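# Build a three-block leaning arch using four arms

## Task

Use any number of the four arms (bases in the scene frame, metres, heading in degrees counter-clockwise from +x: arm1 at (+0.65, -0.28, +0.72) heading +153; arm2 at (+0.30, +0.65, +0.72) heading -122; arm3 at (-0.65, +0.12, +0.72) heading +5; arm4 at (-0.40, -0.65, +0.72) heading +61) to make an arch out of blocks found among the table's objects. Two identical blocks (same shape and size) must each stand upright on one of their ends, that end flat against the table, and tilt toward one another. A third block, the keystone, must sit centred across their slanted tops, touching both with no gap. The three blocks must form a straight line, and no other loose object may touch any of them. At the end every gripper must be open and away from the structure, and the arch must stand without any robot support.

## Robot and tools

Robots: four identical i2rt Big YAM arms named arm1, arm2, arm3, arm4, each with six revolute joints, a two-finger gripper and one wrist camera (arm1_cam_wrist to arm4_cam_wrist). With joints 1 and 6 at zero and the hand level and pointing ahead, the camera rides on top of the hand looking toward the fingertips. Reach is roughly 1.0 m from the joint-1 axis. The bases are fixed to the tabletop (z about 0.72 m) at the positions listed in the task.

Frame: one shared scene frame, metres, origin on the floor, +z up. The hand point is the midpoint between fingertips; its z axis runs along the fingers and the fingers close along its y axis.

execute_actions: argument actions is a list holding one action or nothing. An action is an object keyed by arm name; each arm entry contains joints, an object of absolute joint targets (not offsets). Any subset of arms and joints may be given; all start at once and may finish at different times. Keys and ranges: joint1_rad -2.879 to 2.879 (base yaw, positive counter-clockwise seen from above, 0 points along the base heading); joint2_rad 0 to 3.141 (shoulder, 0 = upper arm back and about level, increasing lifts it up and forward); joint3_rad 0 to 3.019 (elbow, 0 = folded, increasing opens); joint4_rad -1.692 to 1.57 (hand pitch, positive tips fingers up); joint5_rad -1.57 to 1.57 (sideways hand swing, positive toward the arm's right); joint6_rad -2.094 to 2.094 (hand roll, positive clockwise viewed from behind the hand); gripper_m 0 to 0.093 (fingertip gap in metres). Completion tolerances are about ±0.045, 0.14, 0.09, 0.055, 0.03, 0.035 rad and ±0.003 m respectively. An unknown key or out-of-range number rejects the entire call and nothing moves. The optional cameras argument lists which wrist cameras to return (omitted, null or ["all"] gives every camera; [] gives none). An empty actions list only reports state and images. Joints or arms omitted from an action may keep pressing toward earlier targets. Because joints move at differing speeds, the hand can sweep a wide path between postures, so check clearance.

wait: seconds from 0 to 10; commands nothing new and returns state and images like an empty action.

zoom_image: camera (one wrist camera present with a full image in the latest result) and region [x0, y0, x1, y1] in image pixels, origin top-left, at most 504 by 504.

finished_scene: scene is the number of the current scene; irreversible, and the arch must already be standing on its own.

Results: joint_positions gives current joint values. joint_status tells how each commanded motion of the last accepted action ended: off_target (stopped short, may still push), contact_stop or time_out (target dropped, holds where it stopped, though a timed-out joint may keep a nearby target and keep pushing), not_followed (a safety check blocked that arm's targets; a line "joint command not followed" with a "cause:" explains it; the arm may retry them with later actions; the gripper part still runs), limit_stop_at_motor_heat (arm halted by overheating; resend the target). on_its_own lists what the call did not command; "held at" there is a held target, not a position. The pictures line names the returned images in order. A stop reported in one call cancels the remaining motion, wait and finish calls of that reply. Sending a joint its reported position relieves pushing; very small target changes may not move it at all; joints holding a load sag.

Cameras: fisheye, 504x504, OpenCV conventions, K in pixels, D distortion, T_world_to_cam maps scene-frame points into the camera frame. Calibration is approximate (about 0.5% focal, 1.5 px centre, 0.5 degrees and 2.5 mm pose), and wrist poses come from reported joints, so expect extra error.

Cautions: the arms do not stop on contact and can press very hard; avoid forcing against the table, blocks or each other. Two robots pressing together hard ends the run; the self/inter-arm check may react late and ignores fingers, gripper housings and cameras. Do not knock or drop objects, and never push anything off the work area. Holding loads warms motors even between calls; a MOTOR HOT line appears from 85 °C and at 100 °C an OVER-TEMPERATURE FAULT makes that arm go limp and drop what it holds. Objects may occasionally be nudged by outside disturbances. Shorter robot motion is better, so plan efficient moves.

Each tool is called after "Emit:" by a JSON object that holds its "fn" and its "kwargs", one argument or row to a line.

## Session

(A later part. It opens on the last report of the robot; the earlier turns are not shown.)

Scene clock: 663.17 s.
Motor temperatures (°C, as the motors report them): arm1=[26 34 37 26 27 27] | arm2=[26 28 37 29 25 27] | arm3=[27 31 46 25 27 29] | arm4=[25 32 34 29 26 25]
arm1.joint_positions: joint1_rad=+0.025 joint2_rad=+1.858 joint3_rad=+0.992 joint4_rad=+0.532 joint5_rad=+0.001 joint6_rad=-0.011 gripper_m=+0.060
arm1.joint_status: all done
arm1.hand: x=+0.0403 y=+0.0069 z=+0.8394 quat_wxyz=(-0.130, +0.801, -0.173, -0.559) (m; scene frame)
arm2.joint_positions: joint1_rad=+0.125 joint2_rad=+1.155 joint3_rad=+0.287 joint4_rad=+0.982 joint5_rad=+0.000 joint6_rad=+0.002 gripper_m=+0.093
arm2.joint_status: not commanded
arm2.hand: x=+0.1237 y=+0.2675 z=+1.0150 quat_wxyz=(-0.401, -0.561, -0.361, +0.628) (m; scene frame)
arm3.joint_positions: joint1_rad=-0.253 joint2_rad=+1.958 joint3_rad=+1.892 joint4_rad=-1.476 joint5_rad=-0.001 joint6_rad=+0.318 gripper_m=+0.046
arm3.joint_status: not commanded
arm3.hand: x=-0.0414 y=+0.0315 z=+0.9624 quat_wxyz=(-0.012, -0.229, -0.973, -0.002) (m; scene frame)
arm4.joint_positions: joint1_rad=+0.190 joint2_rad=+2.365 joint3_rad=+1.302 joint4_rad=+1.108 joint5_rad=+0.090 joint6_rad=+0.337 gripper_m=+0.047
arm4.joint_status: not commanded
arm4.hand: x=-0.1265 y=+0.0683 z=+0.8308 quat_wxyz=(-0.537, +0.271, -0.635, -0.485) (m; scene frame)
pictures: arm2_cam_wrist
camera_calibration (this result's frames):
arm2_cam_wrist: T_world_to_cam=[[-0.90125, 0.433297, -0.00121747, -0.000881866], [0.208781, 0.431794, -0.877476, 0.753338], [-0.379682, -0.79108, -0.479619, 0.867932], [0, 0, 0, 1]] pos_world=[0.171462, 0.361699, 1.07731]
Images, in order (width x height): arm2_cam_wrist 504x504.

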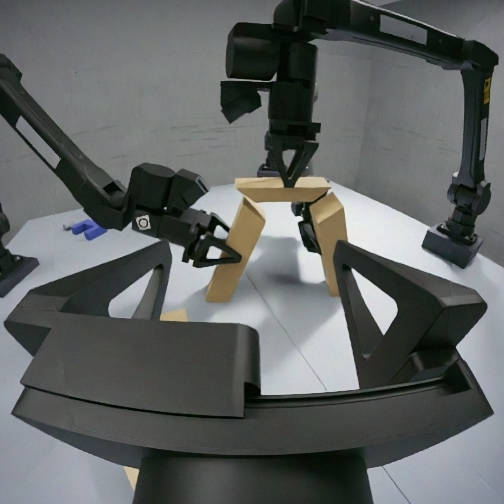

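Emit:
{"fn": "execute_actions", "kwargs": {
  "actions": [
    {"arm3":{"joints":{"joint3_rad":1.865,"joint4_rad":-1.415}}}
  ],
  "cameras": ["arm2_cam_wrist"]
}}

Emit:
{"fn": "zoom_image", "kwargs": {
  "camera": "arm2_cam_wrist",
  "region": [180,160,370,310]
}}

Scene clock: 680.00 s.
Motor temperatures (°C, as the motors report them): arm1=[26 34 39 26 27 27] | arm2=[26 28 38 29 25 27] | arm3=[27 31 46 25 27 29] | arm4=[25 32 34 29 26 25]
arm1.joint_positions: joint1_rad=+0.025 joint2_rad=+1.858 joint3_rad=+0.992 joint4_rad=+0.532 joint5_rad=+0.001 joint6_rad=-0.011 gripper_m=+0.060
arm1.joint_status: not commanded
arm1.hand: x=+0.0403 y=+0.0069 z=+0.8394 quat_wxyz=(-0.130, +0.801, -0.173, -0.559) (m; scene frame)
arm2.joint_positions: joint1_rad=+0.125 joint2_rad=+1.155 joint3_rad=+0.287 joint4_rad=+0.982 joint5_rad=+0.000 joint6_rad=+0.002 gripper_m=+0.093
arm2.joint_status: not commanded
arm2.hand: x=+0.1237 y=+0.2675 z=+1.0150 quat_wxyz=(-0.401, -0.561, -0.361, +0.628) (m; scene frame)
arm3.joint_positions: joint1_rad=-0.253 joint2_rad=+1.958 joint3_rad=+1.857 joint4_rad=-1.432 joint5_rad=-0.001 joint6_rad=+0.318 gripper_m=+0.046
arm3.joint_status: all done
arm3.hand: x=-0.0405 y=+0.0314 z=+0.9491 quat_wxyz=(-0.016, -0.228, -0.973, -0.002) (m; scene frame)
arm4.joint_positions: joint1_rad=+0.190 joint2_rad=+2.365 joint3_rad=+1.302 joint4_rad=+1.108 joint5_rad=+0.090 joint6_rad=+0.337 gripper_m=+0.047
arm4.joint_status: not commanded
arm4.hand: x=-0.1265 y=+0.0683 z=+0.8308 quat_wxyz=(-0.537, +0.271, -0.635, -0.485) (m; scene frame)
pictures: arm2_cam_wrist
camera_calibration (this result's frames):
arm2_cam_wrist: T_world_to_cam=[[-0.90125, 0.433297, -0.00121747, -0.000881866], [0.208781, 0.431794, -0.877476, 0.753338], [-0.379682, -0.79108, -0.479619, 0.867932], [0, 0, 0, 1]] pos_world=[0.171462, 0.361699, 1.07731]
Images, in order (width x height): arm2_cam_wrist 504x504.

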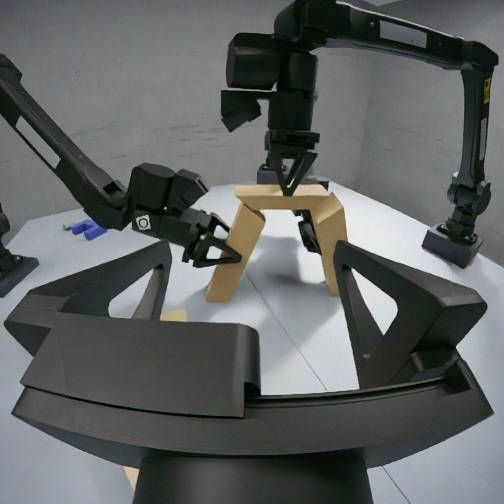

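Region (180, 160, 370, 310) of arm2_cam_wrist's 504x504 image, scaled by 2.653, with more detail than that image has; it fills the top 398 rows of this view, and the rest is white.

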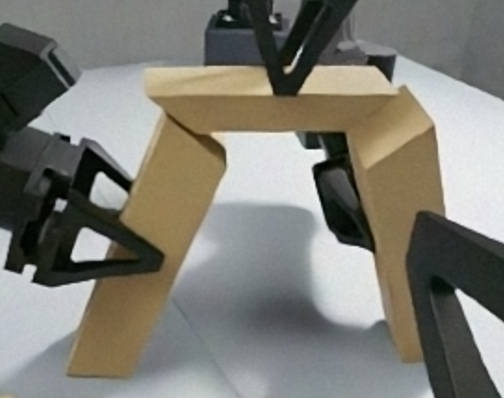

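Emit:
{"fn": "execute_actions", "kwargs": {
  "actions": [
    {"arm3":{"joints":{"gripper_m":0.08}}}
  ],
  "cameras": ["arm2_cam_wrist","arm3_cam_wrist"]
}}

Emit:
{"fn": "zoom_image", "kwargs": {
  "camera": "arm2_cam_wrist",
  "region": [180,160,370,310]
}}

Scene clock: 687.30 s.
Motor temperatures (°C, as the motors report them): arm1=[26 34 39 26 27 27] | arm2=[26 28 38 29 25 27] | arm3=[27 31 45 25 27 29] | arm4=[25 32 34 29 26 25]
arm1.joint_positions: joint1_rad=+0.025 joint2_rad=+1.858 joint3_rad=+0.992 joint4_rad=+0.533 joint5_rad=+0.001 joint6_rad=-0.011 gripper_m=+0.060
arm1.joint_status: not commanded
arm1.hand: x=+0.0402 y=+0.0069 z=+0.8396 quat_wxyz=(-0.130, +0.800, -0.173, -0.559) (m; scene frame)
arm2.joint_positions: joint1_rad=+0.125 joint2_rad=+1.155 joint3_rad=+0.287 joint4_rad=+0.982 joint5_rad=+0.000 joint6_rad=+0.002 gripper_m=+0.093
arm2.joint_status: not commanded
arm2.hand: x=+0.1237 y=+0.2675 z=+1.0150 quat_wxyz=(-0.401, -0.561, -0.361, +0.628) (m; scene frame)
arm3.joint_positions: joint1_rad=-0.253 joint2_rad=+1.958 joint3_rad=+1.857 joint4_rad=-1.432 joint5_rad=-0.001 joint6_rad=+0.318 gripper_m=+0.080
arm3.joint_status: all done
arm3.hand: x=-0.0405 y=+0.0314 z=+0.9491 quat_wxyz=(-0.016, -0.228, -0.973, -0.002) (m; scene frame)
arm4.joint_positions: joint1_rad=+0.190 joint2_rad=+2.365 joint3_rad=+1.302 joint4_rad=+1.108 joint5_rad=+0.090 joint6_rad=+0.337 gripper_m=+0.047
arm4.joint_status: not commanded
arm4.hand: x=-0.1265 y=+0.0683 z=+0.8308 quat_wxyz=(-0.537, +0.271, -0.635, -0.485) (m; scene frame)
pictures: arm2_cam_wrist, arm3_cam_wrist
camera_calibration (this result's frames):
arm2_cam_wrist: T_world_to_cam=[[-0.90125, 0.433297, -0.00121747, -0.000881866], [0.208781, 0.431794, -0.877476, 0.753338], [-0.379682, -0.79108, -0.479619, 0.867932], [0, 0, 0, 1]] pos_world=[0.171462, 0.361699, 1.07731]
arm3_cam_wrist: T_world_to_cam=[[-0.446331, -0.894783, -0.0123363, 0.0195177], [-0.738011, 0.360265, 0.570569, -0.581805], [-0.506091, 0.263767, -0.821157, 0.873967], [0, 0, 0, 1]] pos_world=[0.0216391, -0.00345553, 1.04987]
Images, in order (width x height): arm2_cam_wrist 504x504, arm3_cam_wrist 504x504.

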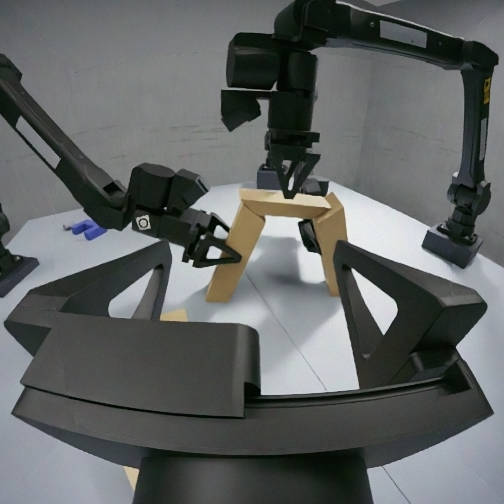

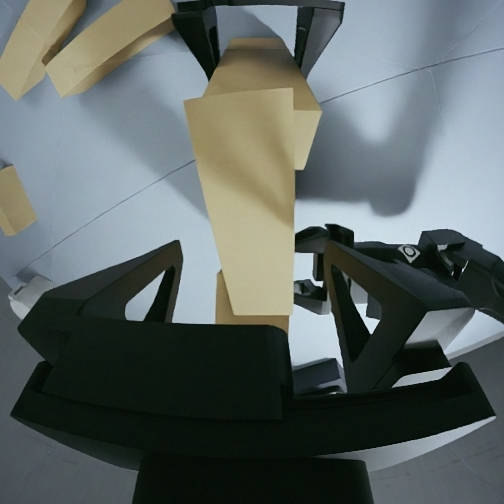

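Region (180, 160, 370, 310) of arm2_cam_wrist's 504x504 image, scaled by 2.653, with more detail than that image has; it fills the top 398 rows of this view, and the rest is white.

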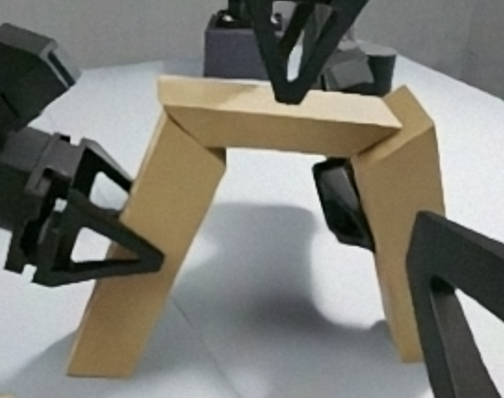

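Emit:
{"fn": "execute_actions", "kwargs": {
  "actions": [
    {"arm3":{"joints":{"gripper_m":0.046}}}
  ],
  "cameras": []
}}

Emit:
{"fn": "execute_actions", "kwargs": {
  "actions": [
    {"arm3":{"joints":{"joint3_rad":1.93,"joint4_rad":-1.48}}}
  ],
  "cameras": []
}}

Emit:
{"fn": "execute_actions", "kwargs": {
  "actions": [
    {"arm3":{"joints":{"joint2_rad":2.0,"joint3_rad":1.97,"joint4_rad":-1.58}}}
  ],
  "cameras": ["arm2_cam_wrist"]
}}

Emit:
{"fn": "zoom_image", "kwargs": {
  "camera": "arm2_cam_wrist",
  "region": [180,160,370,310]
}}

Scene clock: 699.87 s.
Motor temperatures (°C, as the motors report them): arm1=[26 34 40 26 27 27] | arm2=[26 28 38 29 25 27] | arm3=[27 32 45 25 27 29] | arm4=[25 32 34 29 26 26]
arm1.joint_positions: joint1_rad=+0.025 joint2_rad=+1.858 joint3_rad=+0.992 joint4_rad=+0.533 joint5_rad=+0.001 joint6_rad=-0.011 gripper_m=+0.060
arm1.joint_status: not commanded
arm1.hand: x=+0.0402 y=+0.0069 z=+0.8396 quat_wxyz=(-0.130, +0.800, -0.173, -0.559) (m; scene frame)
arm2.joint_positions: joint1_rad=+0.125 joint2_rad=+1.155 joint3_rad=+0.287 joint4_rad=+0.982 joint5_rad=+0.000 joint6_rad=+0.002 gripper_m=+0.093
arm2.joint_status: not commanded
arm2.hand: x=+0.1237 y=+0.2675 z=+1.0150 quat_wxyz=(-0.401, -0.561, -0.361, +0.628) (m; scene frame)
arm3.joint_positions: joint1_rad=-0.253 joint2_rad=+1.958 joint3_rad=+1.857 joint4_rad=-1.432 joint5_rad=-0.001 joint6_rad=+0.318 gripper_m=+0.046
arm3.joint_status: all done
arm3.hand: x=-0.0405 y=+0.0314 z=+0.9491 quat_wxyz=(-0.016, -0.228, -0.973, -0.002) (m; scene frame)
arm4.joint_positions: joint1_rad=+0.190 joint2_rad=+2.365 joint3_rad=+1.302 joint4_rad=+1.108 joint5_rad=+0.090 joint6_rad=+0.337 gripper_m=+0.047
arm4.joint_status: not commanded
arm4.hand: x=-0.1265 y=+0.0683 z=+0.8308 quat_wxyz=(-0.537, +0.271, -0.635, -0.485) (m; scene frame)
pictures: none
No camera images: the call's "cameras" was empty. Leave "cameras" out to get every camera's image.

Scene clock: 700.60 s.
Motor temperatures (°C, as the motors report them): arm1=[26 34 40 26 27 27] | arm2=[26 28 38 29 25 27] | arm3=[27 32 45 25 27 29] | arm4=[25 32 34 29 26 26]
arm1.joint_positions: joint1_rad=+0.025 joint2_rad=+1.858 joint3_rad=+0.992 joint4_rad=+0.533 joint5_rad=+0.001 joint6_rad=-0.011 gripper_m=+0.060
arm1.joint_status: not commanded
arm1.hand: x=+0.0402 y=+0.0069 z=+0.8396 quat_wxyz=(-0.130, +0.800, -0.173, -0.559) (m; scene frame)
arm2.joint_positions: joint1_rad=+0.125 joint2_rad=+1.155 joint3_rad=+0.287 joint4_rad=+0.982 joint5_rad=+0.000 joint6_rad=+0.002 gripper_m=+0.093
arm2.joint_status: not commanded
arm2.hand: x=+0.1237 y=+0.2675 z=+1.0150 quat_wxyz=(-0.401, -0.561, -0.361, +0.628) (m; scene frame)
arm3.joint_positions: joint1_rad=-0.253 joint2_rad=+1.958 joint3_rad=+1.890 joint4_rad=-1.465 joint5_rad=-0.001 joint6_rad=+0.318 gripper_m=+0.046
arm3.joint_status: all done
arm3.hand: x=-0.0396 y=+0.0313 z=+0.9615 quat_wxyz=(-0.016, -0.228, -0.973, -0.002) (m; scene frame)
arm4.joint_positions: joint1_rad=+0.190 joint2_rad=+2.365 joint3_rad=+1.302 joint4_rad=+1.108 joint5_rad=+0.090 joint6_rad=+0.337 gripper_m=+0.047
arm4.joint_status: not commanded
arm4.hand: x=-0.1265 y=+0.0683 z=+0.8308 quat_wxyz=(-0.537, +0.271, -0.635, -0.485) (m; scene frame)
pictures: none
No camera images: the call's "cameras" was empty. Leave "cameras" out to get every camera's image.

Scene clock: 701.37 s.
Motor temperatures (°C, as the motors report them): arm1=[26 34 40 26 27 27] | arm2=[26 28 38 29 25 27] | arm3=[27 32 45 25 27 29] | arm4=[25 32 34 29 26 26]
arm1.joint_positions: joint1_rad=+0.025 joint2_rad=+1.858 joint3_rad=+0.992 joint4_rad=+0.533 joint5_rad=+0.001 joint6_rad=-0.011 gripper_m=+0.060
arm1.joint_status: not commanded
arm1.hand: x=+0.0402 y=+0.0069 z=+0.8396 quat_wxyz=(-0.130, +0.800, -0.173, -0.559) (m; scene frame)
arm2.joint_positions: joint1_rad=+0.125 joint2_rad=+1.155 joint3_rad=+0.287 joint4_rad=+0.982 joint5_rad=+0.000 joint6_rad=+0.002 gripper_m=+0.093
arm2.joint_status: not commanded
arm2.hand: x=+0.1237 y=+0.2675 z=+1.0150 quat_wxyz=(-0.401, -0.561, -0.361, +0.628) (m; scene frame)
arm3.joint_positions: joint1_rad=-0.253 joint2_rad=+1.976 joint3_rad=+1.928 joint4_rad=-1.565 joint5_rad=-0.001 joint6_rad=+0.318 gripper_m=+0.046
arm3.joint_status: all done
arm3.hand: x=-0.0527 y=+0.0331 z=+0.9657 quat_wxyz=(+0.024, -0.228, -0.973, +0.001) (m; scene frame)
arm4.joint_positions: joint1_rad=+0.190 joint2_rad=+2.365 joint3_rad=+1.302 joint4_rad=+1.108 joint5_rad=+0.090 joint6_rad=+0.337 gripper_m=+0.047
arm4.joint_status: not commanded
arm4.hand: x=-0.1265 y=+0.0683 z=+0.8308 quat_wxyz=(-0.537, +0.271, -0.635, -0.485) (m; scene frame)
pictures: arm2_cam_wrist
camera_calibration (this result's frames):
arm2_cam_wrist: T_world_to_cam=[[-0.90125, 0.433297, -0.00121747, -0.000881866], [0.208781, 0.431794, -0.877476, 0.753338], [-0.379682, -0.79108, -0.479619, 0.867932], [0, 0, 0, 1]] pos_world=[0.171462, 0.361699, 1.07731]
Images, in order (width x height): arm2_cam_wrist 504x504.

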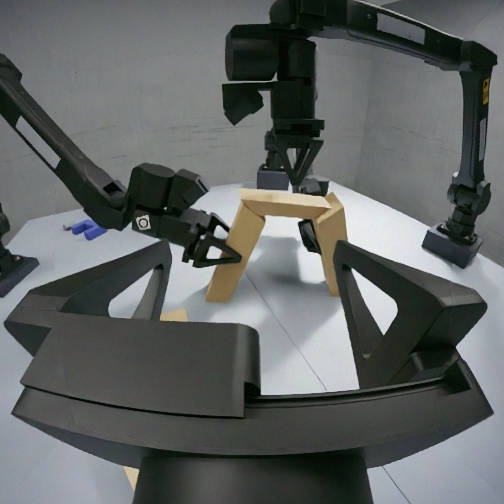

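Region (180, 160, 370, 310) of arm2_cam_wrist's 504x504 image, scaled by 2.653, with more detail than that image has; it fills the top 398 rows of this view, and the rest is white.

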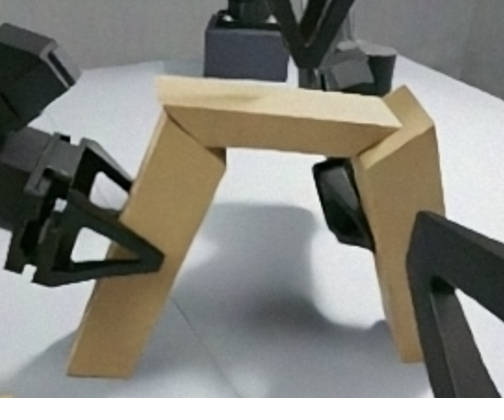

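Emit:
{"fn": "execute_actions", "kwargs": {
  "actions": [
    {"arm3":{"joints":{"gripper_m":0.085}}}
  ],
  "cameras": []
}}

Emit:
{"fn": "execute_actions", "kwargs": {
  "actions": [
    {"arm3":{"joints":{"joint2_rad":2.03,"joint3_rad":1.885,"joint4_rad":-1.48}}}
  ],
  "cameras": ["arm2_cam_wrist"]
}}

Emit:
{"fn": "zoom_image", "kwargs": {
  "camera": "arm2_cam_wrist",
  "region": [180,160,370,310]
}}

Scene clock: 708.87 s.
Motor temperatures (°C, as the motors report them): arm1=[26 34 40 26 27 27] | arm2=[26 28 38 29 25 27] | arm3=[27 32 46 25 27 29] | arm4=[25 32 34 29 26 26]
arm1.joint_positions: joint1_rad=+0.025 joint2_rad=+1.858 joint3_rad=+0.992 joint4_rad=+0.533 joint5_rad=+0.001 joint6_rad=-0.011 gripper_m=+0.060
arm1.joint_status: not commanded
arm1.hand: x=+0.0402 y=+0.0069 z=+0.8396 quat_wxyz=(-0.130, +0.800, -0.173, -0.559) (m; scene frame)
arm2.joint_positions: joint1_rad=+0.125 joint2_rad=+1.155 joint3_rad=+0.287 joint4_rad=+0.982 joint5_rad=+0.000 joint6_rad=+0.002 gripper_m=+0.093
arm2.joint_status: not commanded
arm2.hand: x=+0.1237 y=+0.2675 z=+1.0150 quat_wxyz=(-0.401, -0.561, -0.361, +0.628) (m; scene frame)
arm3.joint_positions: joint1_rad=-0.253 joint2_rad=+1.976 joint3_rad=+1.928 joint4_rad=-1.565 joint5_rad=-0.001 joint6_rad=+0.318 gripper_m=+0.085
arm3.joint_status: all done
arm3.hand: x=-0.0527 y=+0.0331 z=+0.9657 quat_wxyz=(+0.024, -0.228, -0.973, +0.001) (m; scene frame)
arm4.joint_positions: joint1_rad=+0.190 joint2_rad=+2.365 joint3_rad=+1.302 joint4_rad=+1.108 joint5_rad=+0.090 joint6_rad=+0.337 gripper_m=+0.047
arm4.joint_status: not commanded
arm4.hand: x=-0.1265 y=+0.0683 z=+0.8308 quat_wxyz=(-0.537, +0.271, -0.635, -0.485) (m; scene frame)
pictures: none
No camera images: the call's "cameras" was empty. Leave "cameras" out to get every camera's image.

Scene clock: 709.67 s.
Motor temperatures (°C, as the motors report them): arm1=[26 34 40 26 27 27] | arm2=[26 28 38 29 25 27] | arm3=[27 32 46 25 27 29] | arm4=[25 32 34 29 26 26]
arm1.joint_positions: joint1_rad=+0.025 joint2_rad=+1.858 joint3_rad=+0.992 joint4_rad=+0.533 joint5_rad=+0.001 joint6_rad=-0.011 gripper_m=+0.060
arm1.joint_status: not commanded
arm1.hand: x=+0.0402 y=+0.0069 z=+0.8396 quat_wxyz=(-0.130, +0.800, -0.173, -0.559) (m; scene frame)
arm2.joint_positions: joint1_rad=+0.125 joint2_rad=+1.155 joint3_rad=+0.287 joint4_rad=+0.982 joint5_rad=+0.000 joint6_rad=+0.002 gripper_m=+0.093
arm2.joint_status: not commanded
arm2.hand: x=+0.1237 y=+0.2675 z=+1.0150 quat_wxyz=(-0.401, -0.561, -0.361, +0.628) (m; scene frame)
arm3.joint_positions: joint1_rad=-0.253 joint2_rad=+2.020 joint3_rad=+1.879 joint4_rad=-1.496 joint5_rad=-0.001 joint6_rad=+0.318 gripper_m=+0.085
arm3.joint_status: all done
arm3.hand: x=-0.0480 y=+0.0325 z=+0.9212 quat_wxyz=(+0.035, -0.228, -0.973, +0.002) (m; scene frame)
arm4.joint_positions: joint1_rad=+0.190 joint2_rad=+2.365 joint3_rad=+1.302 joint4_rad=+1.108 joint5_rad=+0.090 joint6_rad=+0.337 gripper_m=+0.047
arm4.joint_status: not commanded
arm4.hand: x=-0.1265 y=+0.0683 z=+0.8308 quat_wxyz=(-0.537, +0.271, -0.635, -0.485) (m; scene frame)
pictures: arm2_cam_wrist
camera_calibration (this result's frames):
arm2_cam_wrist: T_world_to_cam=[[-0.90125, 0.433297, -0.00121747, -0.000881866], [0.208781, 0.431794, -0.877476, 0.753338], [-0.379682, -0.79108, -0.479619, 0.867932], [0, 0, 0, 1]] pos_world=[0.171462, 0.361699, 1.07731]
Images, in order (width x height): arm2_cam_wrist 504x504.

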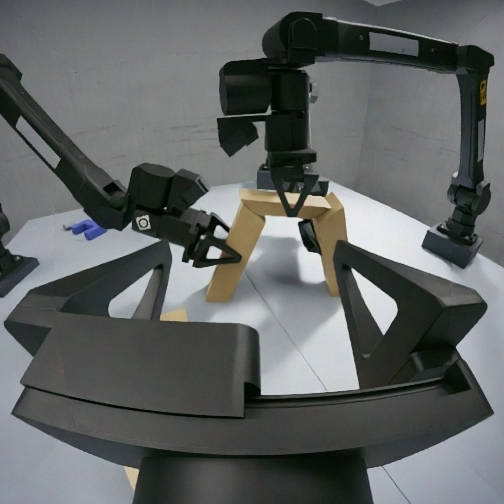

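Region (180, 160, 370, 310) of arm2_cam_wrist's 504x504 image, scaled by 2.653, with more detail than that image has; it fills the top 398 rows of this view, and the rest is white.

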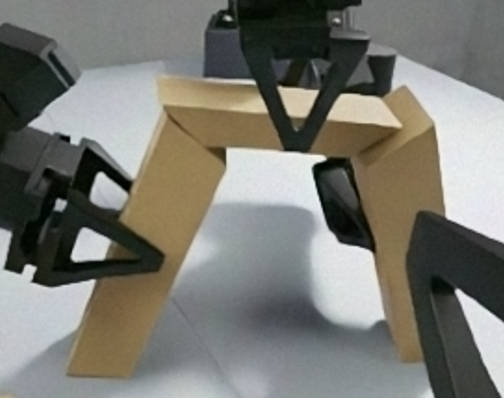

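Emit:
{"fn": "execute_actions", "kwargs": {
  "actions": [
    {"arm3":{"joints":{"gripper_m":0.044}}}
  ],
  "cameras": []
}}

Emit:
{"fn": "execute_actions", "kwargs": {
  "actions": [
    {"arm3":{"joints":{"joint2_rad":1.94,"joint3_rad":1.91,"joint4_rad":-1.5}}}
  ],
  "cameras": []
}}

Emit:
{"fn": "execute_actions", "kwargs": {
  "actions": [
    {"arm3":{"joints":{"joint2_rad":1.89,"joint3_rad":1.8,"joint4_rad":-1.43}}}
  ],
  "cameras": ["arm2_cam_wrist"]
}}

Emit:
{"fn": "zoom_image", "kwargs": {
  "camera": "arm2_cam_wrist",
  "region": [180,160,370,310]
}}

Scene clock: 720.63 s.
Motor temperatures (°C, as the motors report them): arm1=[26 34 40 26 27 27] | arm2=[26 28 38 29 25 27] | arm3=[27 32 45 25 27 29] | arm4=[25 32 34 29 26 26]
arm1.joint_positions: joint1_rad=+0.025 joint2_rad=+1.858 joint3_rad=+0.992 joint4_rad=+0.533 joint5_rad=+0.001 joint6_rad=-0.011 gripper_m=+0.060
arm1.joint_status: not commanded
arm1.hand: x=+0.0402 y=+0.0069 z=+0.8396 quat_wxyz=(-0.130, +0.800, -0.173, -0.559) (m; scene frame)
arm2.joint_positions: joint1_rad=+0.125 joint2_rad=+1.155 joint3_rad=+0.287 joint4_rad=+0.982 joint5_rad=+0.000 joint6_rad=+0.002 gripper_m=+0.093
arm2.joint_status: not commanded
arm2.hand: x=+0.1237 y=+0.2675 z=+1.0150 quat_wxyz=(-0.401, -0.561, -0.361, +0.628) (m; scene frame)
arm3.joint_positions: joint1_rad=-0.253 joint2_rad=+2.020 joint3_rad=+1.879 joint4_rad=-1.495 joint5_rad=-0.001 joint6_rad=+0.317 gripper_m=+0.048
arm3.joint_status: gripper_m off_target (ended at +0.048, target +0.044)
arm3.hand: x=-0.0479 y=+0.0326 z=+0.9212 quat_wxyz=(+0.035, -0.228, -0.973, +0.002) (m; scene frame)
arm4.joint_positions: joint1_rad=+0.190 joint2_rad=+2.365 joint3_rad=+1.302 joint4_rad=+1.108 joint5_rad=+0.090 joint6_rad=+0.337 gripper_m=+0.047
arm4.joint_status: not commanded
arm4.hand: x=-0.1265 y=+0.0683 z=+0.8308 quat_wxyz=(-0.537, +0.271, -0.635, -0.485) (m; scene frame)
pictures: none
No camera images: the call's "cameras" was empty. Leave "cameras" out to get every camera's image.

Scene clock: 721.77 s.
Motor temperatures (°C, as the motors report them): arm1=[26 34 41 26 27 27] | arm2=[26 28 38 29 25 27] | arm3=[27 32 45 25 27 29] | arm4=[25 32 34 29 26 26]
arm1.joint_positions: joint1_rad=+0.025 joint2_rad=+1.858 joint3_rad=+0.992 joint4_rad=+0.533 joint5_rad=+0.001 joint6_rad=-0.011 gripper_m=+0.060
arm1.joint_status: not commanded
arm1.hand: x=+0.0402 y=+0.0069 z=+0.8396 quat_wxyz=(-0.130, +0.800, -0.173, -0.559) (m; scene frame)
arm2.joint_positions: joint1_rad=+0.125 joint2_rad=+1.155 joint3_rad=+0.287 joint4_rad=+0.982 joint5_rad=+0.000 joint6_rad=+0.002 gripper_m=+0.093
arm2.joint_status: not commanded
arm2.hand: x=+0.1237 y=+0.2675 z=+1.0150 quat_wxyz=(-0.401, -0.561, -0.361, +0.628) (m; scene frame)
arm3.joint_positions: joint1_rad=-0.253 joint2_rad=+1.944 joint3_rad=+1.879 joint4_rad=-1.495 joint5_rad=-0.001 joint6_rad=+0.317 gripper_m=+0.048
arm3.joint_status: all done
arm3.hand: x=-0.0503 y=+0.0329 z=+0.9657 quat_wxyz=(-0.003, -0.228, -0.974, -0.001) (m; scene frame)
arm4.joint_positions: joint1_rad=+0.190 joint2_rad=+2.365 joint3_rad=+1.302 joint4_rad=+1.108 joint5_rad=+0.090 joint6_rad=+0.337 gripper_m=+0.047
arm4.joint_status: not commanded
arm4.hand: x=-0.1265 y=+0.0683 z=+0.8308 quat_wxyz=(-0.537, +0.271, -0.635, -0.485) (m; scene frame)
pictures: none
No camera images: the call's "cameras" was empty. Leave "cameras" out to get every camera's image.

Scene clock: 722.63 s.
Motor temperatures (°C, as the motors report them): arm1=[26 34 41 26 27 27] | arm2=[26 28 38 29 25 27] | arm3=[27 32 45 25 27 29] | arm4=[25 32 34 29 26 26]
arm1.joint_positions: joint1_rad=+0.025 joint2_rad=+1.858 joint3_rad=+0.992 joint4_rad=+0.533 joint5_rad=+0.001 joint6_rad=-0.011 gripper_m=+0.060
arm1.joint_status: not commanded
arm1.hand: x=+0.0402 y=+0.0069 z=+0.8396 quat_wxyz=(-0.130, +0.800, -0.173, -0.559) (m; scene frame)
arm2.joint_positions: joint1_rad=+0.125 joint2_rad=+1.155 joint3_rad=+0.287 joint4_rad=+0.982 joint5_rad=+0.000 joint6_rad=+0.002 gripper_m=+0.093
arm2.joint_status: not commanded
arm2.hand: x=+0.1237 y=+0.2675 z=+1.0150 quat_wxyz=(-0.401, -0.561, -0.361, +0.628) (m; scene frame)
arm3.joint_positions: joint1_rad=-0.253 joint2_rad=+1.906 joint3_rad=+1.794 joint4_rad=-1.447 joint5_rad=-0.001 joint6_rad=+0.317 gripper_m=+0.048
arm3.joint_status: all done
arm3.hand: x=-0.0643 y=+0.0349 z=+0.9550 quat_wxyz=(-0.003, -0.228, -0.974, -0.001) (m; scene frame)
arm4.joint_positions: joint1_rad=+0.190 joint2_rad=+2.365 joint3_rad=+1.302 joint4_rad=+1.108 joint5_rad=+0.090 joint6_rad=+0.337 gripper_m=+0.047
arm4.joint_status: not commanded
arm4.hand: x=-0.1265 y=+0.0683 z=+0.8308 quat_wxyz=(-0.537, +0.271, -0.635, -0.485) (m; scene frame)
pictures: arm2_cam_wrist
camera_calibration (this result's frames):
arm2_cam_wrist: T_world_to_cam=[[-0.90125, 0.433297, -0.00121747, -0.000881866], [0.208781, 0.431794, -0.877476, 0.753338], [-0.379682, -0.79108, -0.479619, 0.867932], [0, 0, 0, 1]] pos_world=[0.171462, 0.361699, 1.07731]
Images, in order (width x height): arm2_cam_wrist 504x504.

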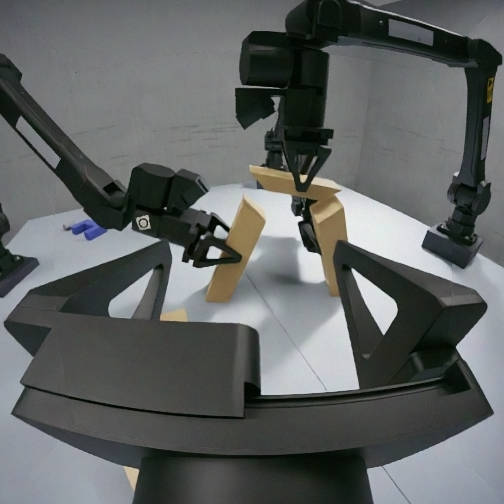

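Region (180, 160, 370, 310) of arm2_cam_wrist's 504x504 image, scaled by 2.653, with more detail than that image has; it fills the top 398 rows of this view, and the rest is white.

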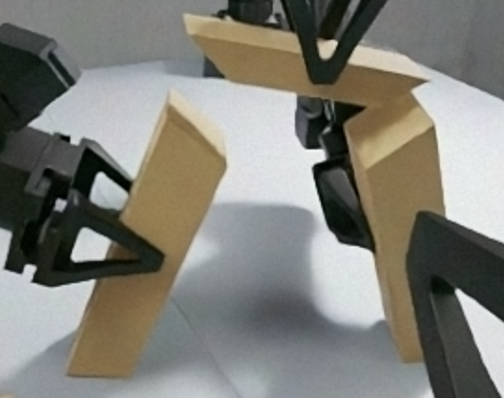

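Emit:
{"fn": "execute_actions", "kwargs": {
  "actions": [
    {"arm3":{"joints":{"joint3_rad":1.93,"joint4_rad":-1.56}}}
  ],
  "cameras": []
}}

Emit:
{"fn": "execute_actions", "kwargs": {
  "actions": [
    {"arm3":{"joints":{"joint2_rad":2.0,"joint3_rad":2.02,"joint4_rad":-1.66}}}
  ],
  "cameras": ["arm2_cam_wrist"]
}}

Emit:
{"fn": "zoom_image", "kwargs": {
  "camera": "arm2_cam_wrist",
  "region": [180,160,370,310]
}}

Scene clock: 735.70 s.
Motor temperatures (°C, as the motors report them): arm1=[26 34 41 26 27 27] | arm2=[26 28 38 29 25 27] | arm3=[27 32 45 25 27 29] | arm4=[25 32 34 29 26 26]
arm1.joint_positions: joint1_rad=+0.025 joint2_rad=+1.858 joint3_rad=+0.992 joint4_rad=+0.533 joint5_rad=+0.001 joint6_rad=-0.011 gripper_m=+0.060
arm1.joint_status: not commanded
arm1.hand: x=+0.0402 y=+0.0069 z=+0.8396 quat_wxyz=(-0.130, +0.800, -0.173, -0.559) (m; scene frame)
arm2.joint_positions: joint1_rad=+0.125 joint2_rad=+1.155 joint3_rad=+0.287 joint4_rad=+0.982 joint5_rad=+0.000 joint6_rad=+0.002 gripper_m=+0.093
arm2.joint_status: not commanded
arm2.hand: x=+0.1237 y=+0.2675 z=+1.0150 quat_wxyz=(-0.401, -0.561, -0.361, +0.628) (m; scene frame)
arm3.joint_positions: joint1_rad=-0.253 joint2_rad=+1.899 joint3_rad=+1.890 joint4_rad=-1.546 joint5_rad=-0.001 joint6_rad=+0.317 gripper_m=+0.048
arm3.joint_status: all done
arm3.hand: x=-0.0629 y=+0.0347 z=+0.9960 quat_wxyz=(-0.005, -0.228, -0.974, -0.002) (m; scene frame)
arm4.joint_positions: joint1_rad=+0.190 joint2_rad=+2.365 joint3_rad=+1.302 joint4_rad=+1.108 joint5_rad=+0.090 joint6_rad=+0.337 gripper_m=+0.047
arm4.joint_status: not commanded
arm4.hand: x=-0.1265 y=+0.0683 z=+0.8308 quat_wxyz=(-0.537, +0.271, -0.635, -0.485) (m; scene frame)
pictures: none
No camera images: the call's "cameras" was empty. Leave "cameras" out to get every camera's image.

Scene clock: 736.67 s.
Motor temperatures (°C, as the motors report them): arm1=[26 34 41 26 27 27] | arm2=[26 28 38 29 25 27] | arm3=[27 32 45 25 27 29] | arm4=[25 32 34 29 26 26]
arm1.joint_positions: joint1_rad=+0.025 joint2_rad=+1.858 joint3_rad=+0.992 joint4_rad=+0.533 joint5_rad=+0.001 joint6_rad=-0.011 gripper_m=+0.060
arm1.joint_status: not commanded
arm1.hand: x=+0.0402 y=+0.0069 z=+0.8396 quat_wxyz=(-0.130, +0.800, -0.173, -0.559) (m; scene frame)
arm2.joint_positions: joint1_rad=+0.125 joint2_rad=+1.155 joint3_rad=+0.287 joint4_rad=+0.982 joint5_rad=+0.000 joint6_rad=+0.002 gripper_m=+0.093
arm2.joint_status: not commanded
arm2.hand: x=+0.1237 y=+0.2675 z=+1.0150 quat_wxyz=(-0.401, -0.561, -0.361, +0.628) (m; scene frame)
arm3.joint_positions: joint1_rad=-0.253 joint2_rad=+1.999 joint3_rad=+1.979 joint4_rad=-1.645 joint5_rad=-0.001 joint6_rad=+0.317 gripper_m=+0.048
arm3.joint_status: all done
arm3.hand: x=-0.0575 y=+0.0339 z=+0.9723 quat_wxyz=(+0.050, -0.228, -0.972, +0.003) (m; scene frame)
arm4.joint_positions: joint1_rad=+0.190 joint2_rad=+2.365 joint3_rad=+1.302 joint4_rad=+1.108 joint5_rad=+0.090 joint6_rad=+0.337 gripper_m=+0.047
arm4.joint_status: not commanded
arm4.hand: x=-0.1265 y=+0.0683 z=+0.8308 quat_wxyz=(-0.537, +0.271, -0.635, -0.485) (m; scene frame)
pictures: arm2_cam_wrist
camera_calibration (this result's frames):
arm2_cam_wrist: T_world_to_cam=[[-0.90125, 0.433297, -0.00121747, -0.000881866], [0.208781, 0.431794, -0.877476, 0.753338], [-0.379682, -0.79108, -0.479619, 0.867932], [0, 0, 0, 1]] pos_world=[0.171462, 0.361699, 1.07731]
Images, in order (width x height): arm2_cam_wrist 504x504.

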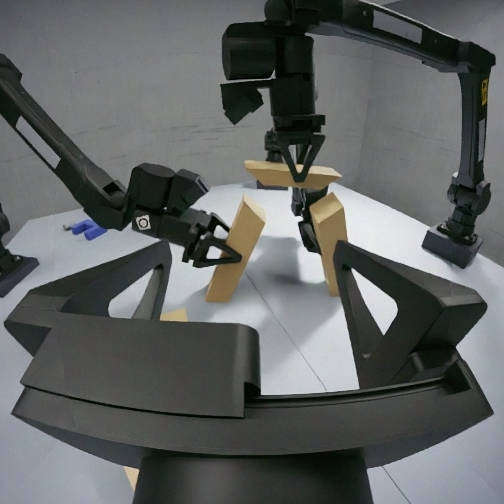

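Region (180, 160, 370, 310) of arm2_cam_wrist's 504x504 image, scaled by 2.653, with more detail than that image has; it fills the top 398 rows of this view, and the rest is white.

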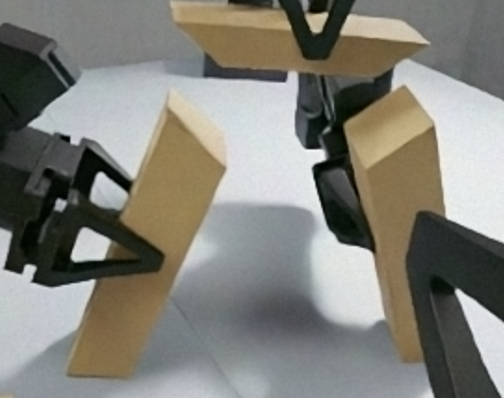

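Emit:
{"fn": "execute_actions", "kwargs": {
  "actions": [
    {"arm3":{"joints":{"joint2_rad":2.055,"joint3_rad":2.06}}}
  ],
  "cameras": ["arm2_cam_wrist"]
}}

Emit:
{"fn": "zoom_image", "kwargs": {
  "camera": "arm2_cam_wrist",
  "region": [180,160,370,310]
}}

Scene clock: 743.27 s.
Motor temperatures (°C, as the motors report them): arm1=[26 34 41 26 27 27] | arm2=[26 28 38 29 25 27] | arm3=[27 32 46 25 27 29] | arm4=[25 32 34 29 26 26]
arm1.joint_positions: joint1_rad=+0.025 joint2_rad=+1.858 joint3_rad=+0.992 joint4_rad=+0.533 joint5_rad=+0.001 joint6_rad=-0.011 gripper_m=+0.060
arm1.joint_status: not commanded
arm1.hand: x=+0.0402 y=+0.0069 z=+0.8396 quat_wxyz=(-0.130, +0.800, -0.173, -0.559) (m; scene frame)
arm2.joint_positions: joint1_rad=+0.125 joint2_rad=+1.155 joint3_rad=+0.287 joint4_rad=+0.982 joint5_rad=+0.000 joint6_rad=+0.002 gripper_m=+0.093
arm2.joint_status: not commanded
arm2.hand: x=+0.1237 y=+0.2675 z=+1.0150 quat_wxyz=(-0.401, -0.561, -0.361, +0.628) (m; scene frame)
arm3.joint_positions: joint1_rad=-0.253 joint2_rad=+2.045 joint3_rad=+2.017 joint4_rad=-1.648 joint5_rad=-0.001 joint6_rad=+0.317 gripper_m=+0.048
arm3.joint_status: all done
arm3.hand: x=-0.0462 y=+0.0323 z=+0.9589 quat_wxyz=(+0.055, -0.228, -0.972, +0.004) (m; scene frame)
arm4.joint_positions: joint1_rad=+0.190 joint2_rad=+2.365 joint3_rad=+1.302 joint4_rad=+1.108 joint5_rad=+0.090 joint6_rad=+0.337 gripper_m=+0.047
arm4.joint_status: not commanded
arm4.hand: x=-0.1265 y=+0.0683 z=+0.8308 quat_wxyz=(-0.537, +0.271, -0.635, -0.485) (m; scene frame)
pictures: arm2_cam_wrist
camera_calibration (this result's frames):
arm2_cam_wrist: T_world_to_cam=[[-0.90125, 0.433297, -0.00121747, -0.000881866], [0.208781, 0.431794, -0.877476, 0.753338], [-0.379682, -0.79108, -0.479619, 0.867932], [0, 0, 0, 1]] pos_world=[0.171462, 0.361699, 1.07731]
Images, in order (width x height): arm2_cam_wrist 504x504.

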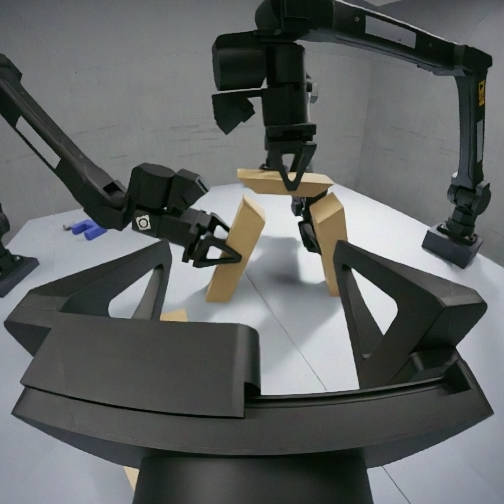

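Region (180, 160, 370, 310) of arm2_cam_wrist's 504x504 image, scaled by 2.653, with more detail than that image has; it fills the top 398 rows of this view, and the rest is white.

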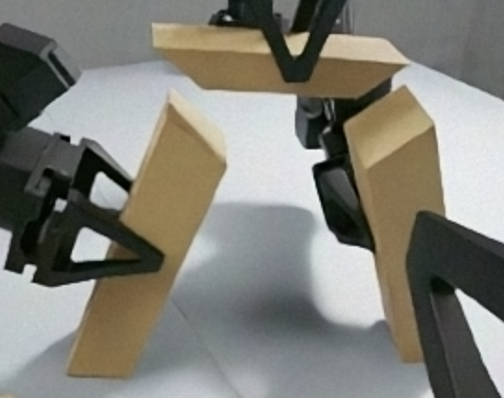

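Emit:
{"fn": "execute_actions", "kwargs": {
  "actions": [
    {"arm3":{"joints":{"joint2_rad":2.075,"joint3_rad":2.0,"joint4_rad":-1.685}}}
  ],
  "cameras": ["arm2_cam_wrist"]
}}

Emit:
{"fn": "zoom_image", "kwargs": {
  "camera": "arm2_cam_wrist",
  "region": [180,160,370,310]
}}

Scene clock: 748.13 s.
Motor temperatures (°C, as the motors report them): arm1=[26 34 41 26 27 27] | arm2=[26 28 38 29 25 27] | arm3=[27 33 46 25 27 29] | arm4=[25 32 34 29 26 26]
arm1.joint_positions: joint1_rad=+0.025 joint2_rad=+1.858 joint3_rad=+0.992 joint4_rad=+0.533 joint5_rad=+0.001 joint6_rad=-0.011 gripper_m=+0.060
arm1.joint_status: not commanded
arm1.hand: x=+0.0402 y=+0.0069 z=+0.8396 quat_wxyz=(-0.130, +0.800, -0.173, -0.559) (m; scene frame)
arm2.joint_positions: joint1_rad=+0.125 joint2_rad=+1.155 joint3_rad=+0.287 joint4_rad=+0.982 joint5_rad=+0.000 joint6_rad=+0.002 gripper_m=+0.093
arm2.joint_status: not commanded
arm2.hand: x=+0.1237 y=+0.2675 z=+1.0150 quat_wxyz=(-0.401, -0.561, -0.361, +0.628) (m; scene frame)
arm3.joint_positions: joint1_rad=-0.253 joint2_rad=+2.063 joint3_rad=+1.994 joint4_rad=-1.671 joint5_rad=-0.001 joint6_rad=+0.317 gripper_m=+0.048
arm3.joint_status: all done
arm3.hand: x=-0.0570 y=+0.0339 z=+0.9418 quat_wxyz=(+0.087, -0.227, -0.970, +0.006) (m; scene frame)
arm4.joint_positions: joint1_rad=+0.190 joint2_rad=+2.365 joint3_rad=+1.302 joint4_rad=+1.108 joint5_rad=+0.090 joint6_rad=+0.337 gripper_m=+0.047
arm4.joint_status: not commanded
arm4.hand: x=-0.1265 y=+0.0683 z=+0.8308 quat_wxyz=(-0.537, +0.271, -0.635, -0.485) (m; scene frame)
pictures: arm2_cam_wrist
camera_calibration (this result's frames):
arm2_cam_wrist: T_world_to_cam=[[-0.90125, 0.433297, -0.00121747, -0.000881866], [0.208781, 0.431794, -0.877476, 0.753338], [-0.379682, -0.79108, -0.479619, 0.867932], [0, 0, 0, 1]] pos_world=[0.171462, 0.361699, 1.07731]
Images, in order (width x height): arm2_cam_wrist 504x504.

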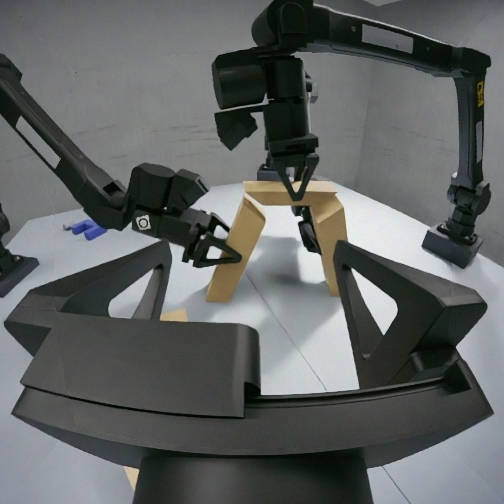

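Region (180, 160, 370, 310) of arm2_cam_wrist's 504x504 image, scaled by 2.653, with more detail than that image has; it fills the top 398 rows of this view, and the rest is white.

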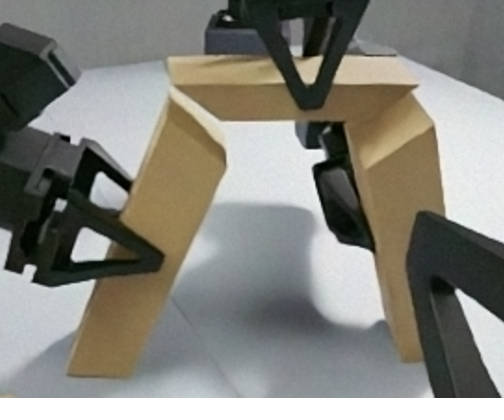

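Emit:
{"fn": "execute_actions", "kwargs": {
  "actions": [
    {"arm3":{"joints":{"joint2_rad":2.1,"joint4_rad":-1.635}}}
  ],
  "cameras": ["arm2_cam_wrist"]
}}

Emit:
{"fn": "zoom_image", "kwargs": {
  "camera": "arm2_cam_wrist",
  "region": [180,160,370,310]
}}

Scene clock: 752.87 s.
Motor temperatures (°C, as the motors report them): arm1=[26 34 41 26 27 27] | arm2=[26 28 38 29 25 27] | arm3=[27 33 46 25 27 29] | arm4=[25 32 34 29 26 26]
arm1.joint_positions: joint1_rad=+0.025 joint2_rad=+1.858 joint3_rad=+0.992 joint4_rad=+0.533 joint5_rad=+0.001 joint6_rad=-0.011 gripper_m=+0.060
arm1.joint_status: not commanded
arm1.hand: x=+0.0402 y=+0.0069 z=+0.8396 quat_wxyz=(-0.130, +0.800, -0.173, -0.559) (m; scene frame)
arm2.joint_positions: joint1_rad=+0.125 joint2_rad=+1.155 joint3_rad=+0.287 joint4_rad=+0.982 joint5_rad=+0.000 joint6_rad=+0.002 gripper_m=+0.093
arm2.joint_status: not commanded
arm2.hand: x=+0.1237 y=+0.2675 z=+1.0150 quat_wxyz=(-0.401, -0.561, -0.361, +0.628) (m; scene frame)
arm3.joint_positions: joint1_rad=-0.253 joint2_rad=+2.089 joint3_rad=+1.994 joint4_rad=-1.648 joint5_rad=-0.001 joint6_rad=+0.317 gripper_m=+0.048
arm3.joint_status: all done
arm3.hand: x=-0.0508 y=+0.0330 z=+0.9257 quat_wxyz=(+0.088, -0.227, -0.970, +0.007) (m; scene frame)
arm4.joint_positions: joint1_rad=+0.190 joint2_rad=+2.365 joint3_rad=+1.302 joint4_rad=+1.108 joint5_rad=+0.090 joint6_rad=+0.337 gripper_m=+0.047
arm4.joint_status: not commanded
arm4.hand: x=-0.1265 y=+0.0683 z=+0.8308 quat_wxyz=(-0.537, +0.271, -0.635, -0.485) (m; scene frame)
pictures: arm2_cam_wrist
camera_calibration (this result's frames):
arm2_cam_wrist: T_world_to_cam=[[-0.90125, 0.433297, -0.00121747, -0.000881866], [0.208781, 0.431794, -0.877476, 0.753338], [-0.379682, -0.79108, -0.479619, 0.867932], [0, 0, 0, 1]] pos_world=[0.171462, 0.361699, 1.07731]
Images, in order (width x height): arm2_cam_wrist 504x504.

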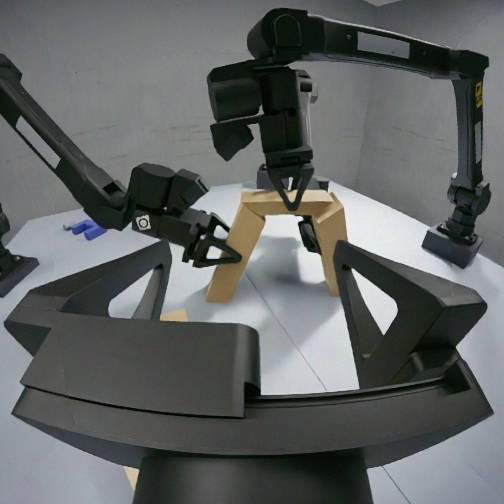

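Region (180, 160, 370, 310) of arm2_cam_wrist's 504x504 image, scaled by 2.653, with more detail than that image has; it fills the top 398 rows of this view, and the rest is white.

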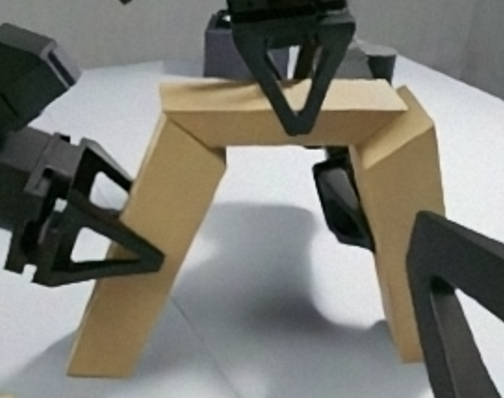

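Emit:
{"fn": "execute_actions", "kwargs": {
  "actions": [
    {"arm3":{"joints":{"gripper_m":0.09}}}
  ],
  "cameras": []
}}

Emit:
{"fn": "execute_actions", "kwargs": {
  "actions": [
    {"arm3":{"joints":{"joint2_rad":1.85,"joint3_rad":2.07,"joint4_rad":-1.6}}}
  ],
  "cameras": ["arm2_cam_wrist","arm3_cam_wrist"]
}}

Emit:
{"fn": "zoom_image", "kwargs": {
  "camera": "arm2_cam_wrist",
  "region": [180,160,370,310]
}}

Scene clock: 760.50 s.
Motor temperatures (°C, as the motors report them): arm1=[26 34 41 26 27 27] | arm2=[26 28 38 29 25 27] | arm3=[27 33 45 25 27 29] | arm4=[25 32 34 29 26 26]
arm1.joint_positions: joint1_rad=+0.025 joint2_rad=+1.858 joint3_rad=+0.992 joint4_rad=+0.533 joint5_rad=+0.001 joint6_rad=-0.011 gripper_m=+0.060
arm1.joint_status: not commanded
arm1.hand: x=+0.0402 y=+0.0069 z=+0.8397 quat_wxyz=(-0.130, +0.800, -0.173, -0.559) (m; scene frame)
arm2.joint_positions: joint1_rad=+0.125 joint2_rad=+1.155 joint3_rad=+0.287 joint4_rad=+0.982 joint5_rad=+0.000 joint6_rad=+0.002 gripper_m=+0.093
arm2.joint_status: not commanded
arm2.hand: x=+0.1237 y=+0.2675 z=+1.0150 quat_wxyz=(-0.401, -0.561, -0.361, +0.628) (m; scene frame)
arm3.joint_positions: joint1_rad=-0.253 joint2_rad=+2.089 joint3_rad=+1.994 joint4_rad=-1.648 joint5_rad=-0.001 joint6_rad=+0.317 gripper_m=+0.090
arm3.joint_status: all done
arm3.hand: x=-0.0508 y=+0.0330 z=+0.9257 quat_wxyz=(+0.088, -0.227, -0.970, +0.007) (m; scene frame)
arm4.joint_positions: joint1_rad=+0.190 joint2_rad=+2.365 joint3_rad=+1.302 joint4_rad=+1.109 joint5_rad=+0.090 joint6_rad=+0.337 gripper_m=+0.047
arm4.joint_status: not commanded
arm4.hand: x=-0.1265 y=+0.0683 z=+0.8309 quat_wxyz=(-0.537, +0.271, -0.634, -0.485) (m; scene frame)
pictures: none
No camera images: the call's "cameras" was empty. Leave "cameras" out to get every camera's image.

Scene clock: 761.90 s.
Motor temperatures (°C, as the motors report them): arm1=[26 34 41 26 27 27] | arm2=[26 28 38 29 25 27] | arm3=[27 33 45 25 27 29] | arm4=[25 32 34 29 26 26]
arm1.joint_positions: joint1_rad=+0.025 joint2_rad=+1.858 joint3_rad=+0.992 joint4_rad=+0.533 joint5_rad=+0.001 joint6_rad=-0.011 gripper_m=+0.060
arm1.joint_status: not commanded
arm1.hand: x=+0.0402 y=+0.0069 z=+0.8397 quat_wxyz=(-0.130, +0.800, -0.173, -0.559) (m; scene frame)
arm2.joint_positions: joint1_rad=+0.125 joint2_rad=+1.155 joint3_rad=+0.287 joint4_rad=+0.982 joint5_rad=+0.000 joint6_rad=+0.002 gripper_m=+0.093
arm2.joint_status: not commanded
arm2.hand: x=+0.1237 y=+0.2675 z=+1.0150 quat_wxyz=(-0.401, -0.561, -0.361, +0.628) (m; scene frame)
arm3.joint_positions: joint1_rad=-0.253 joint2_rad=+1.842 joint3_rad=+2.060 joint4_rad=-1.613 joint5_rad=-0.001 joint6_rad=+0.317 gripper_m=+0.090
arm3.joint_status: all done
arm3.hand: x=-0.0518 y=+0.0330 z=+1.0957 quat_wxyz=(-0.085, -0.227, -0.970, -0.008) (m; scene frame)
arm4.joint_positions: joint1_rad=+0.190 joint2_rad=+2.365 joint3_rad=+1.302 joint4_rad=+1.109 joint5_rad=+0.090 joint6_rad=+0.337 gripper_m=+0.047
arm4.joint_status: not commanded
arm4.hand: x=-0.1265 y=+0.0683 z=+0.8309 quat_wxyz=(-0.537, +0.271, -0.634, -0.485) (m; scene frame)
pictures: arm2_cam_wrist, arm3_cam_wrist
camera_calibration (this result's frames):
arm2_cam_wrist: T_world_to_cam=[[-0.90125, 0.433297, -0.00121747, -0.000881866], [0.208781, 0.431794, -0.877476, 0.753338], [-0.379682, -0.79108, -0.479619, 0.867932], [0, 0, 0, 1]] pos_world=[0.171462, 0.361699, 1.07731]
arm3_cam_wrist: T_world_to_cam=[[-0.440662, -0.895933, -0.0558609, 0.0657439], [-0.809148, 0.369489, 0.456901, -0.553765], [-0.388713, 0.246538, -0.887762, 1.06783], [0, 0, 0, 1]] pos_world=[-0.00402931, 0.000252111, 1.20466]
Images, in order (width x height): arm2_cam_wrist 504x504, arm3_cam_wrist 504x504.

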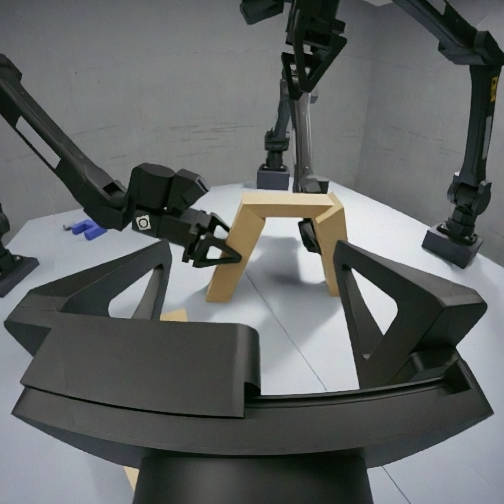

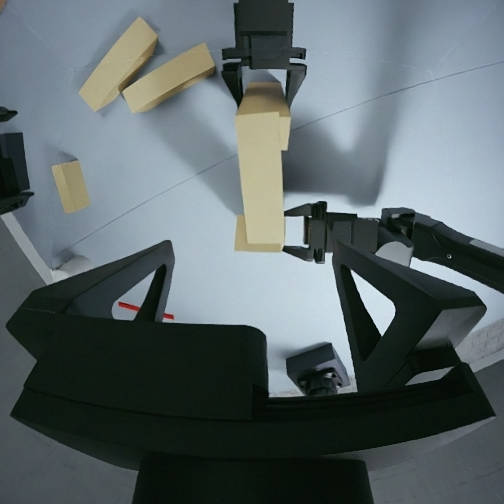

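Region (180, 160, 370, 310) of arm2_cam_wrist's 504x504 image, scaled by 2.653, with more detail than that image has; it fills the top 398 rows of this view, and the rest is white.

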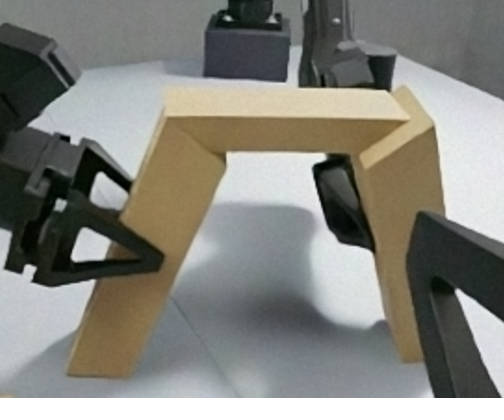

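Emit:
{"fn": "execute_actions", "kwargs": {
  "actions": [
    {"arm1":{"joints":{"gripper_m":0.09}},"arm4":{"joints":{"gripper_m":0.075}},"arm3":{"joints":{"joint2_rad":1.3,"joint3_rad":1.5,"joint4_rad":-1.0}}}
  ],
  "cameras": ["arm2_cam_wrist","arm4_cam_wrist"]
}}

Emit:
{"fn": "zoom_image", "kwargs": {
  "camera": "arm2_cam_wrist",
  "region": [180,160,370,310]
}}

Scene clock: 771.00 s.
Motor temperatures (°C, as the motors report them): arm1=[26 34 41 26 27 27] | arm2=[26 28 38 29 25 27] | arm3=[27 33 45 25 27 29] | arm4=[25 32 34 29 26 26]
arm1.joint_positions: joint1_rad=+0.025 joint2_rad=+1.857 joint3_rad=+1.014 joint4_rad=+0.554 joint5_rad=+0.001 joint6_rad=-0.011 gripper_m=+0.090
arm1.joint_status: all done
arm1.hand: x=+0.0312 y=+0.0111 z=+0.8554 quat_wxyz=(-0.134, +0.788, -0.170, -0.576) (m; scene frame)
arm2.joint_positions: joint1_rad=+0.125 joint2_rad=+1.155 joint3_rad=+0.287 joint4_rad=+0.982 joint5_rad=+0.000 joint6_rad=+0.002 gripper_m=+0.093
arm2.joint_status: not commanded
arm2.hand: x=+0.1237 y=+0.2675 z=+1.0150 quat_wxyz=(-0.401, -0.561, -0.361, +0.628) (m; scene frame)
arm3.joint_positions: joint1_rad=-0.253 joint2_rad=+1.295 joint3_rad=+1.494 joint4_rad=-1.023 joint5_rad=-0.001 joint6_rad=+0.317 gripper_m=+0.090
arm3.joint_status: all done
arm3.hand: x=-0.1297 y=+0.0442 z=+1.1868 quat_wxyz=(-0.361, -0.212, -0.908, -0.032) (m; scene frame)
arm4.joint_positions: joint1_rad=+0.190 joint2_rad=+2.365 joint3_rad=+1.302 joint4_rad=+1.110 joint5_rad=+0.090 joint6_rad=+0.337 gripper_m=+0.075
arm4.joint_status: all done
arm4.hand: x=-0.1265 y=+0.0683 z=+0.8311 quat_wxyz=(-0.537, +0.271, -0.634, -0.485) (m; scene frame)
pictures: arm2_cam_wrist, arm4_cam_wrist
camera_calibration (this result's frames):
arm2_cam_wrist: T_world_to_cam=[[-0.90125, 0.433297, -0.00121747, -0.000881866], [0.208781, 0.431794, -0.877476, 0.753338], [-0.379682, -0.79108, -0.479619, 0.867932], [0, 0, 0, 1]] pos_world=[0.171462, 0.361699, 1.07731]
arm4_cam_wrist: T_world_to_cam=[[0.863906, -0.381492, -0.328833, 0.413138], [-0.470899, -0.380202, -0.796053, 0.633091], [0.178664, 0.842562, -0.508103, 0.51437], [0, 0, 0, 1]] pos_world=[-0.15069, -0.0350771, 0.901181]
Images, in order (width x height): arm2_cam_wrist 504x504, arm4_cam_wrist 504x504.

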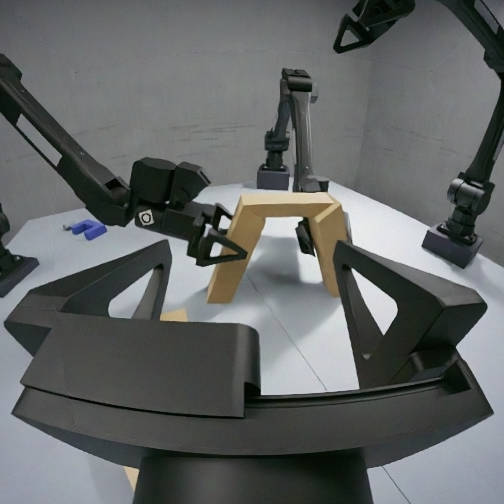

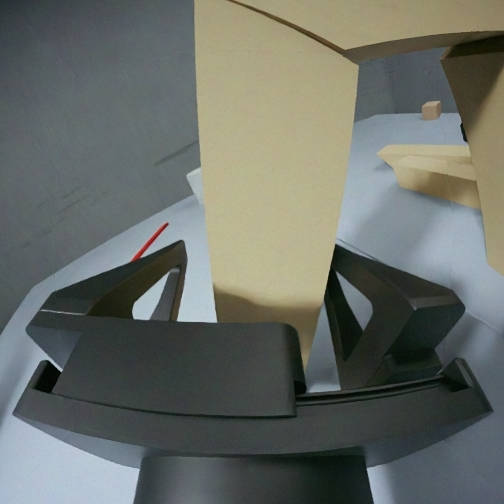

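Region (180, 160, 370, 310) of arm2_cam_wrist's 504x504 image, scaled by 2.653, with more detail than that image has; it fills the top 398 rows of this view, and the rest is white.

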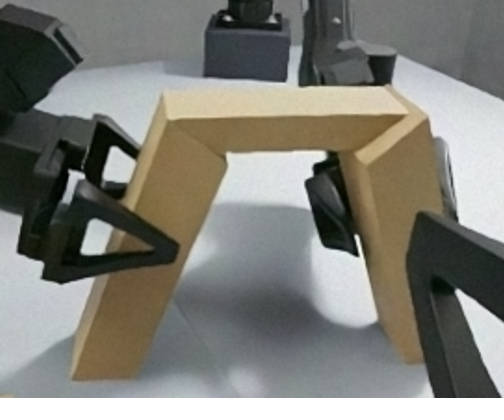

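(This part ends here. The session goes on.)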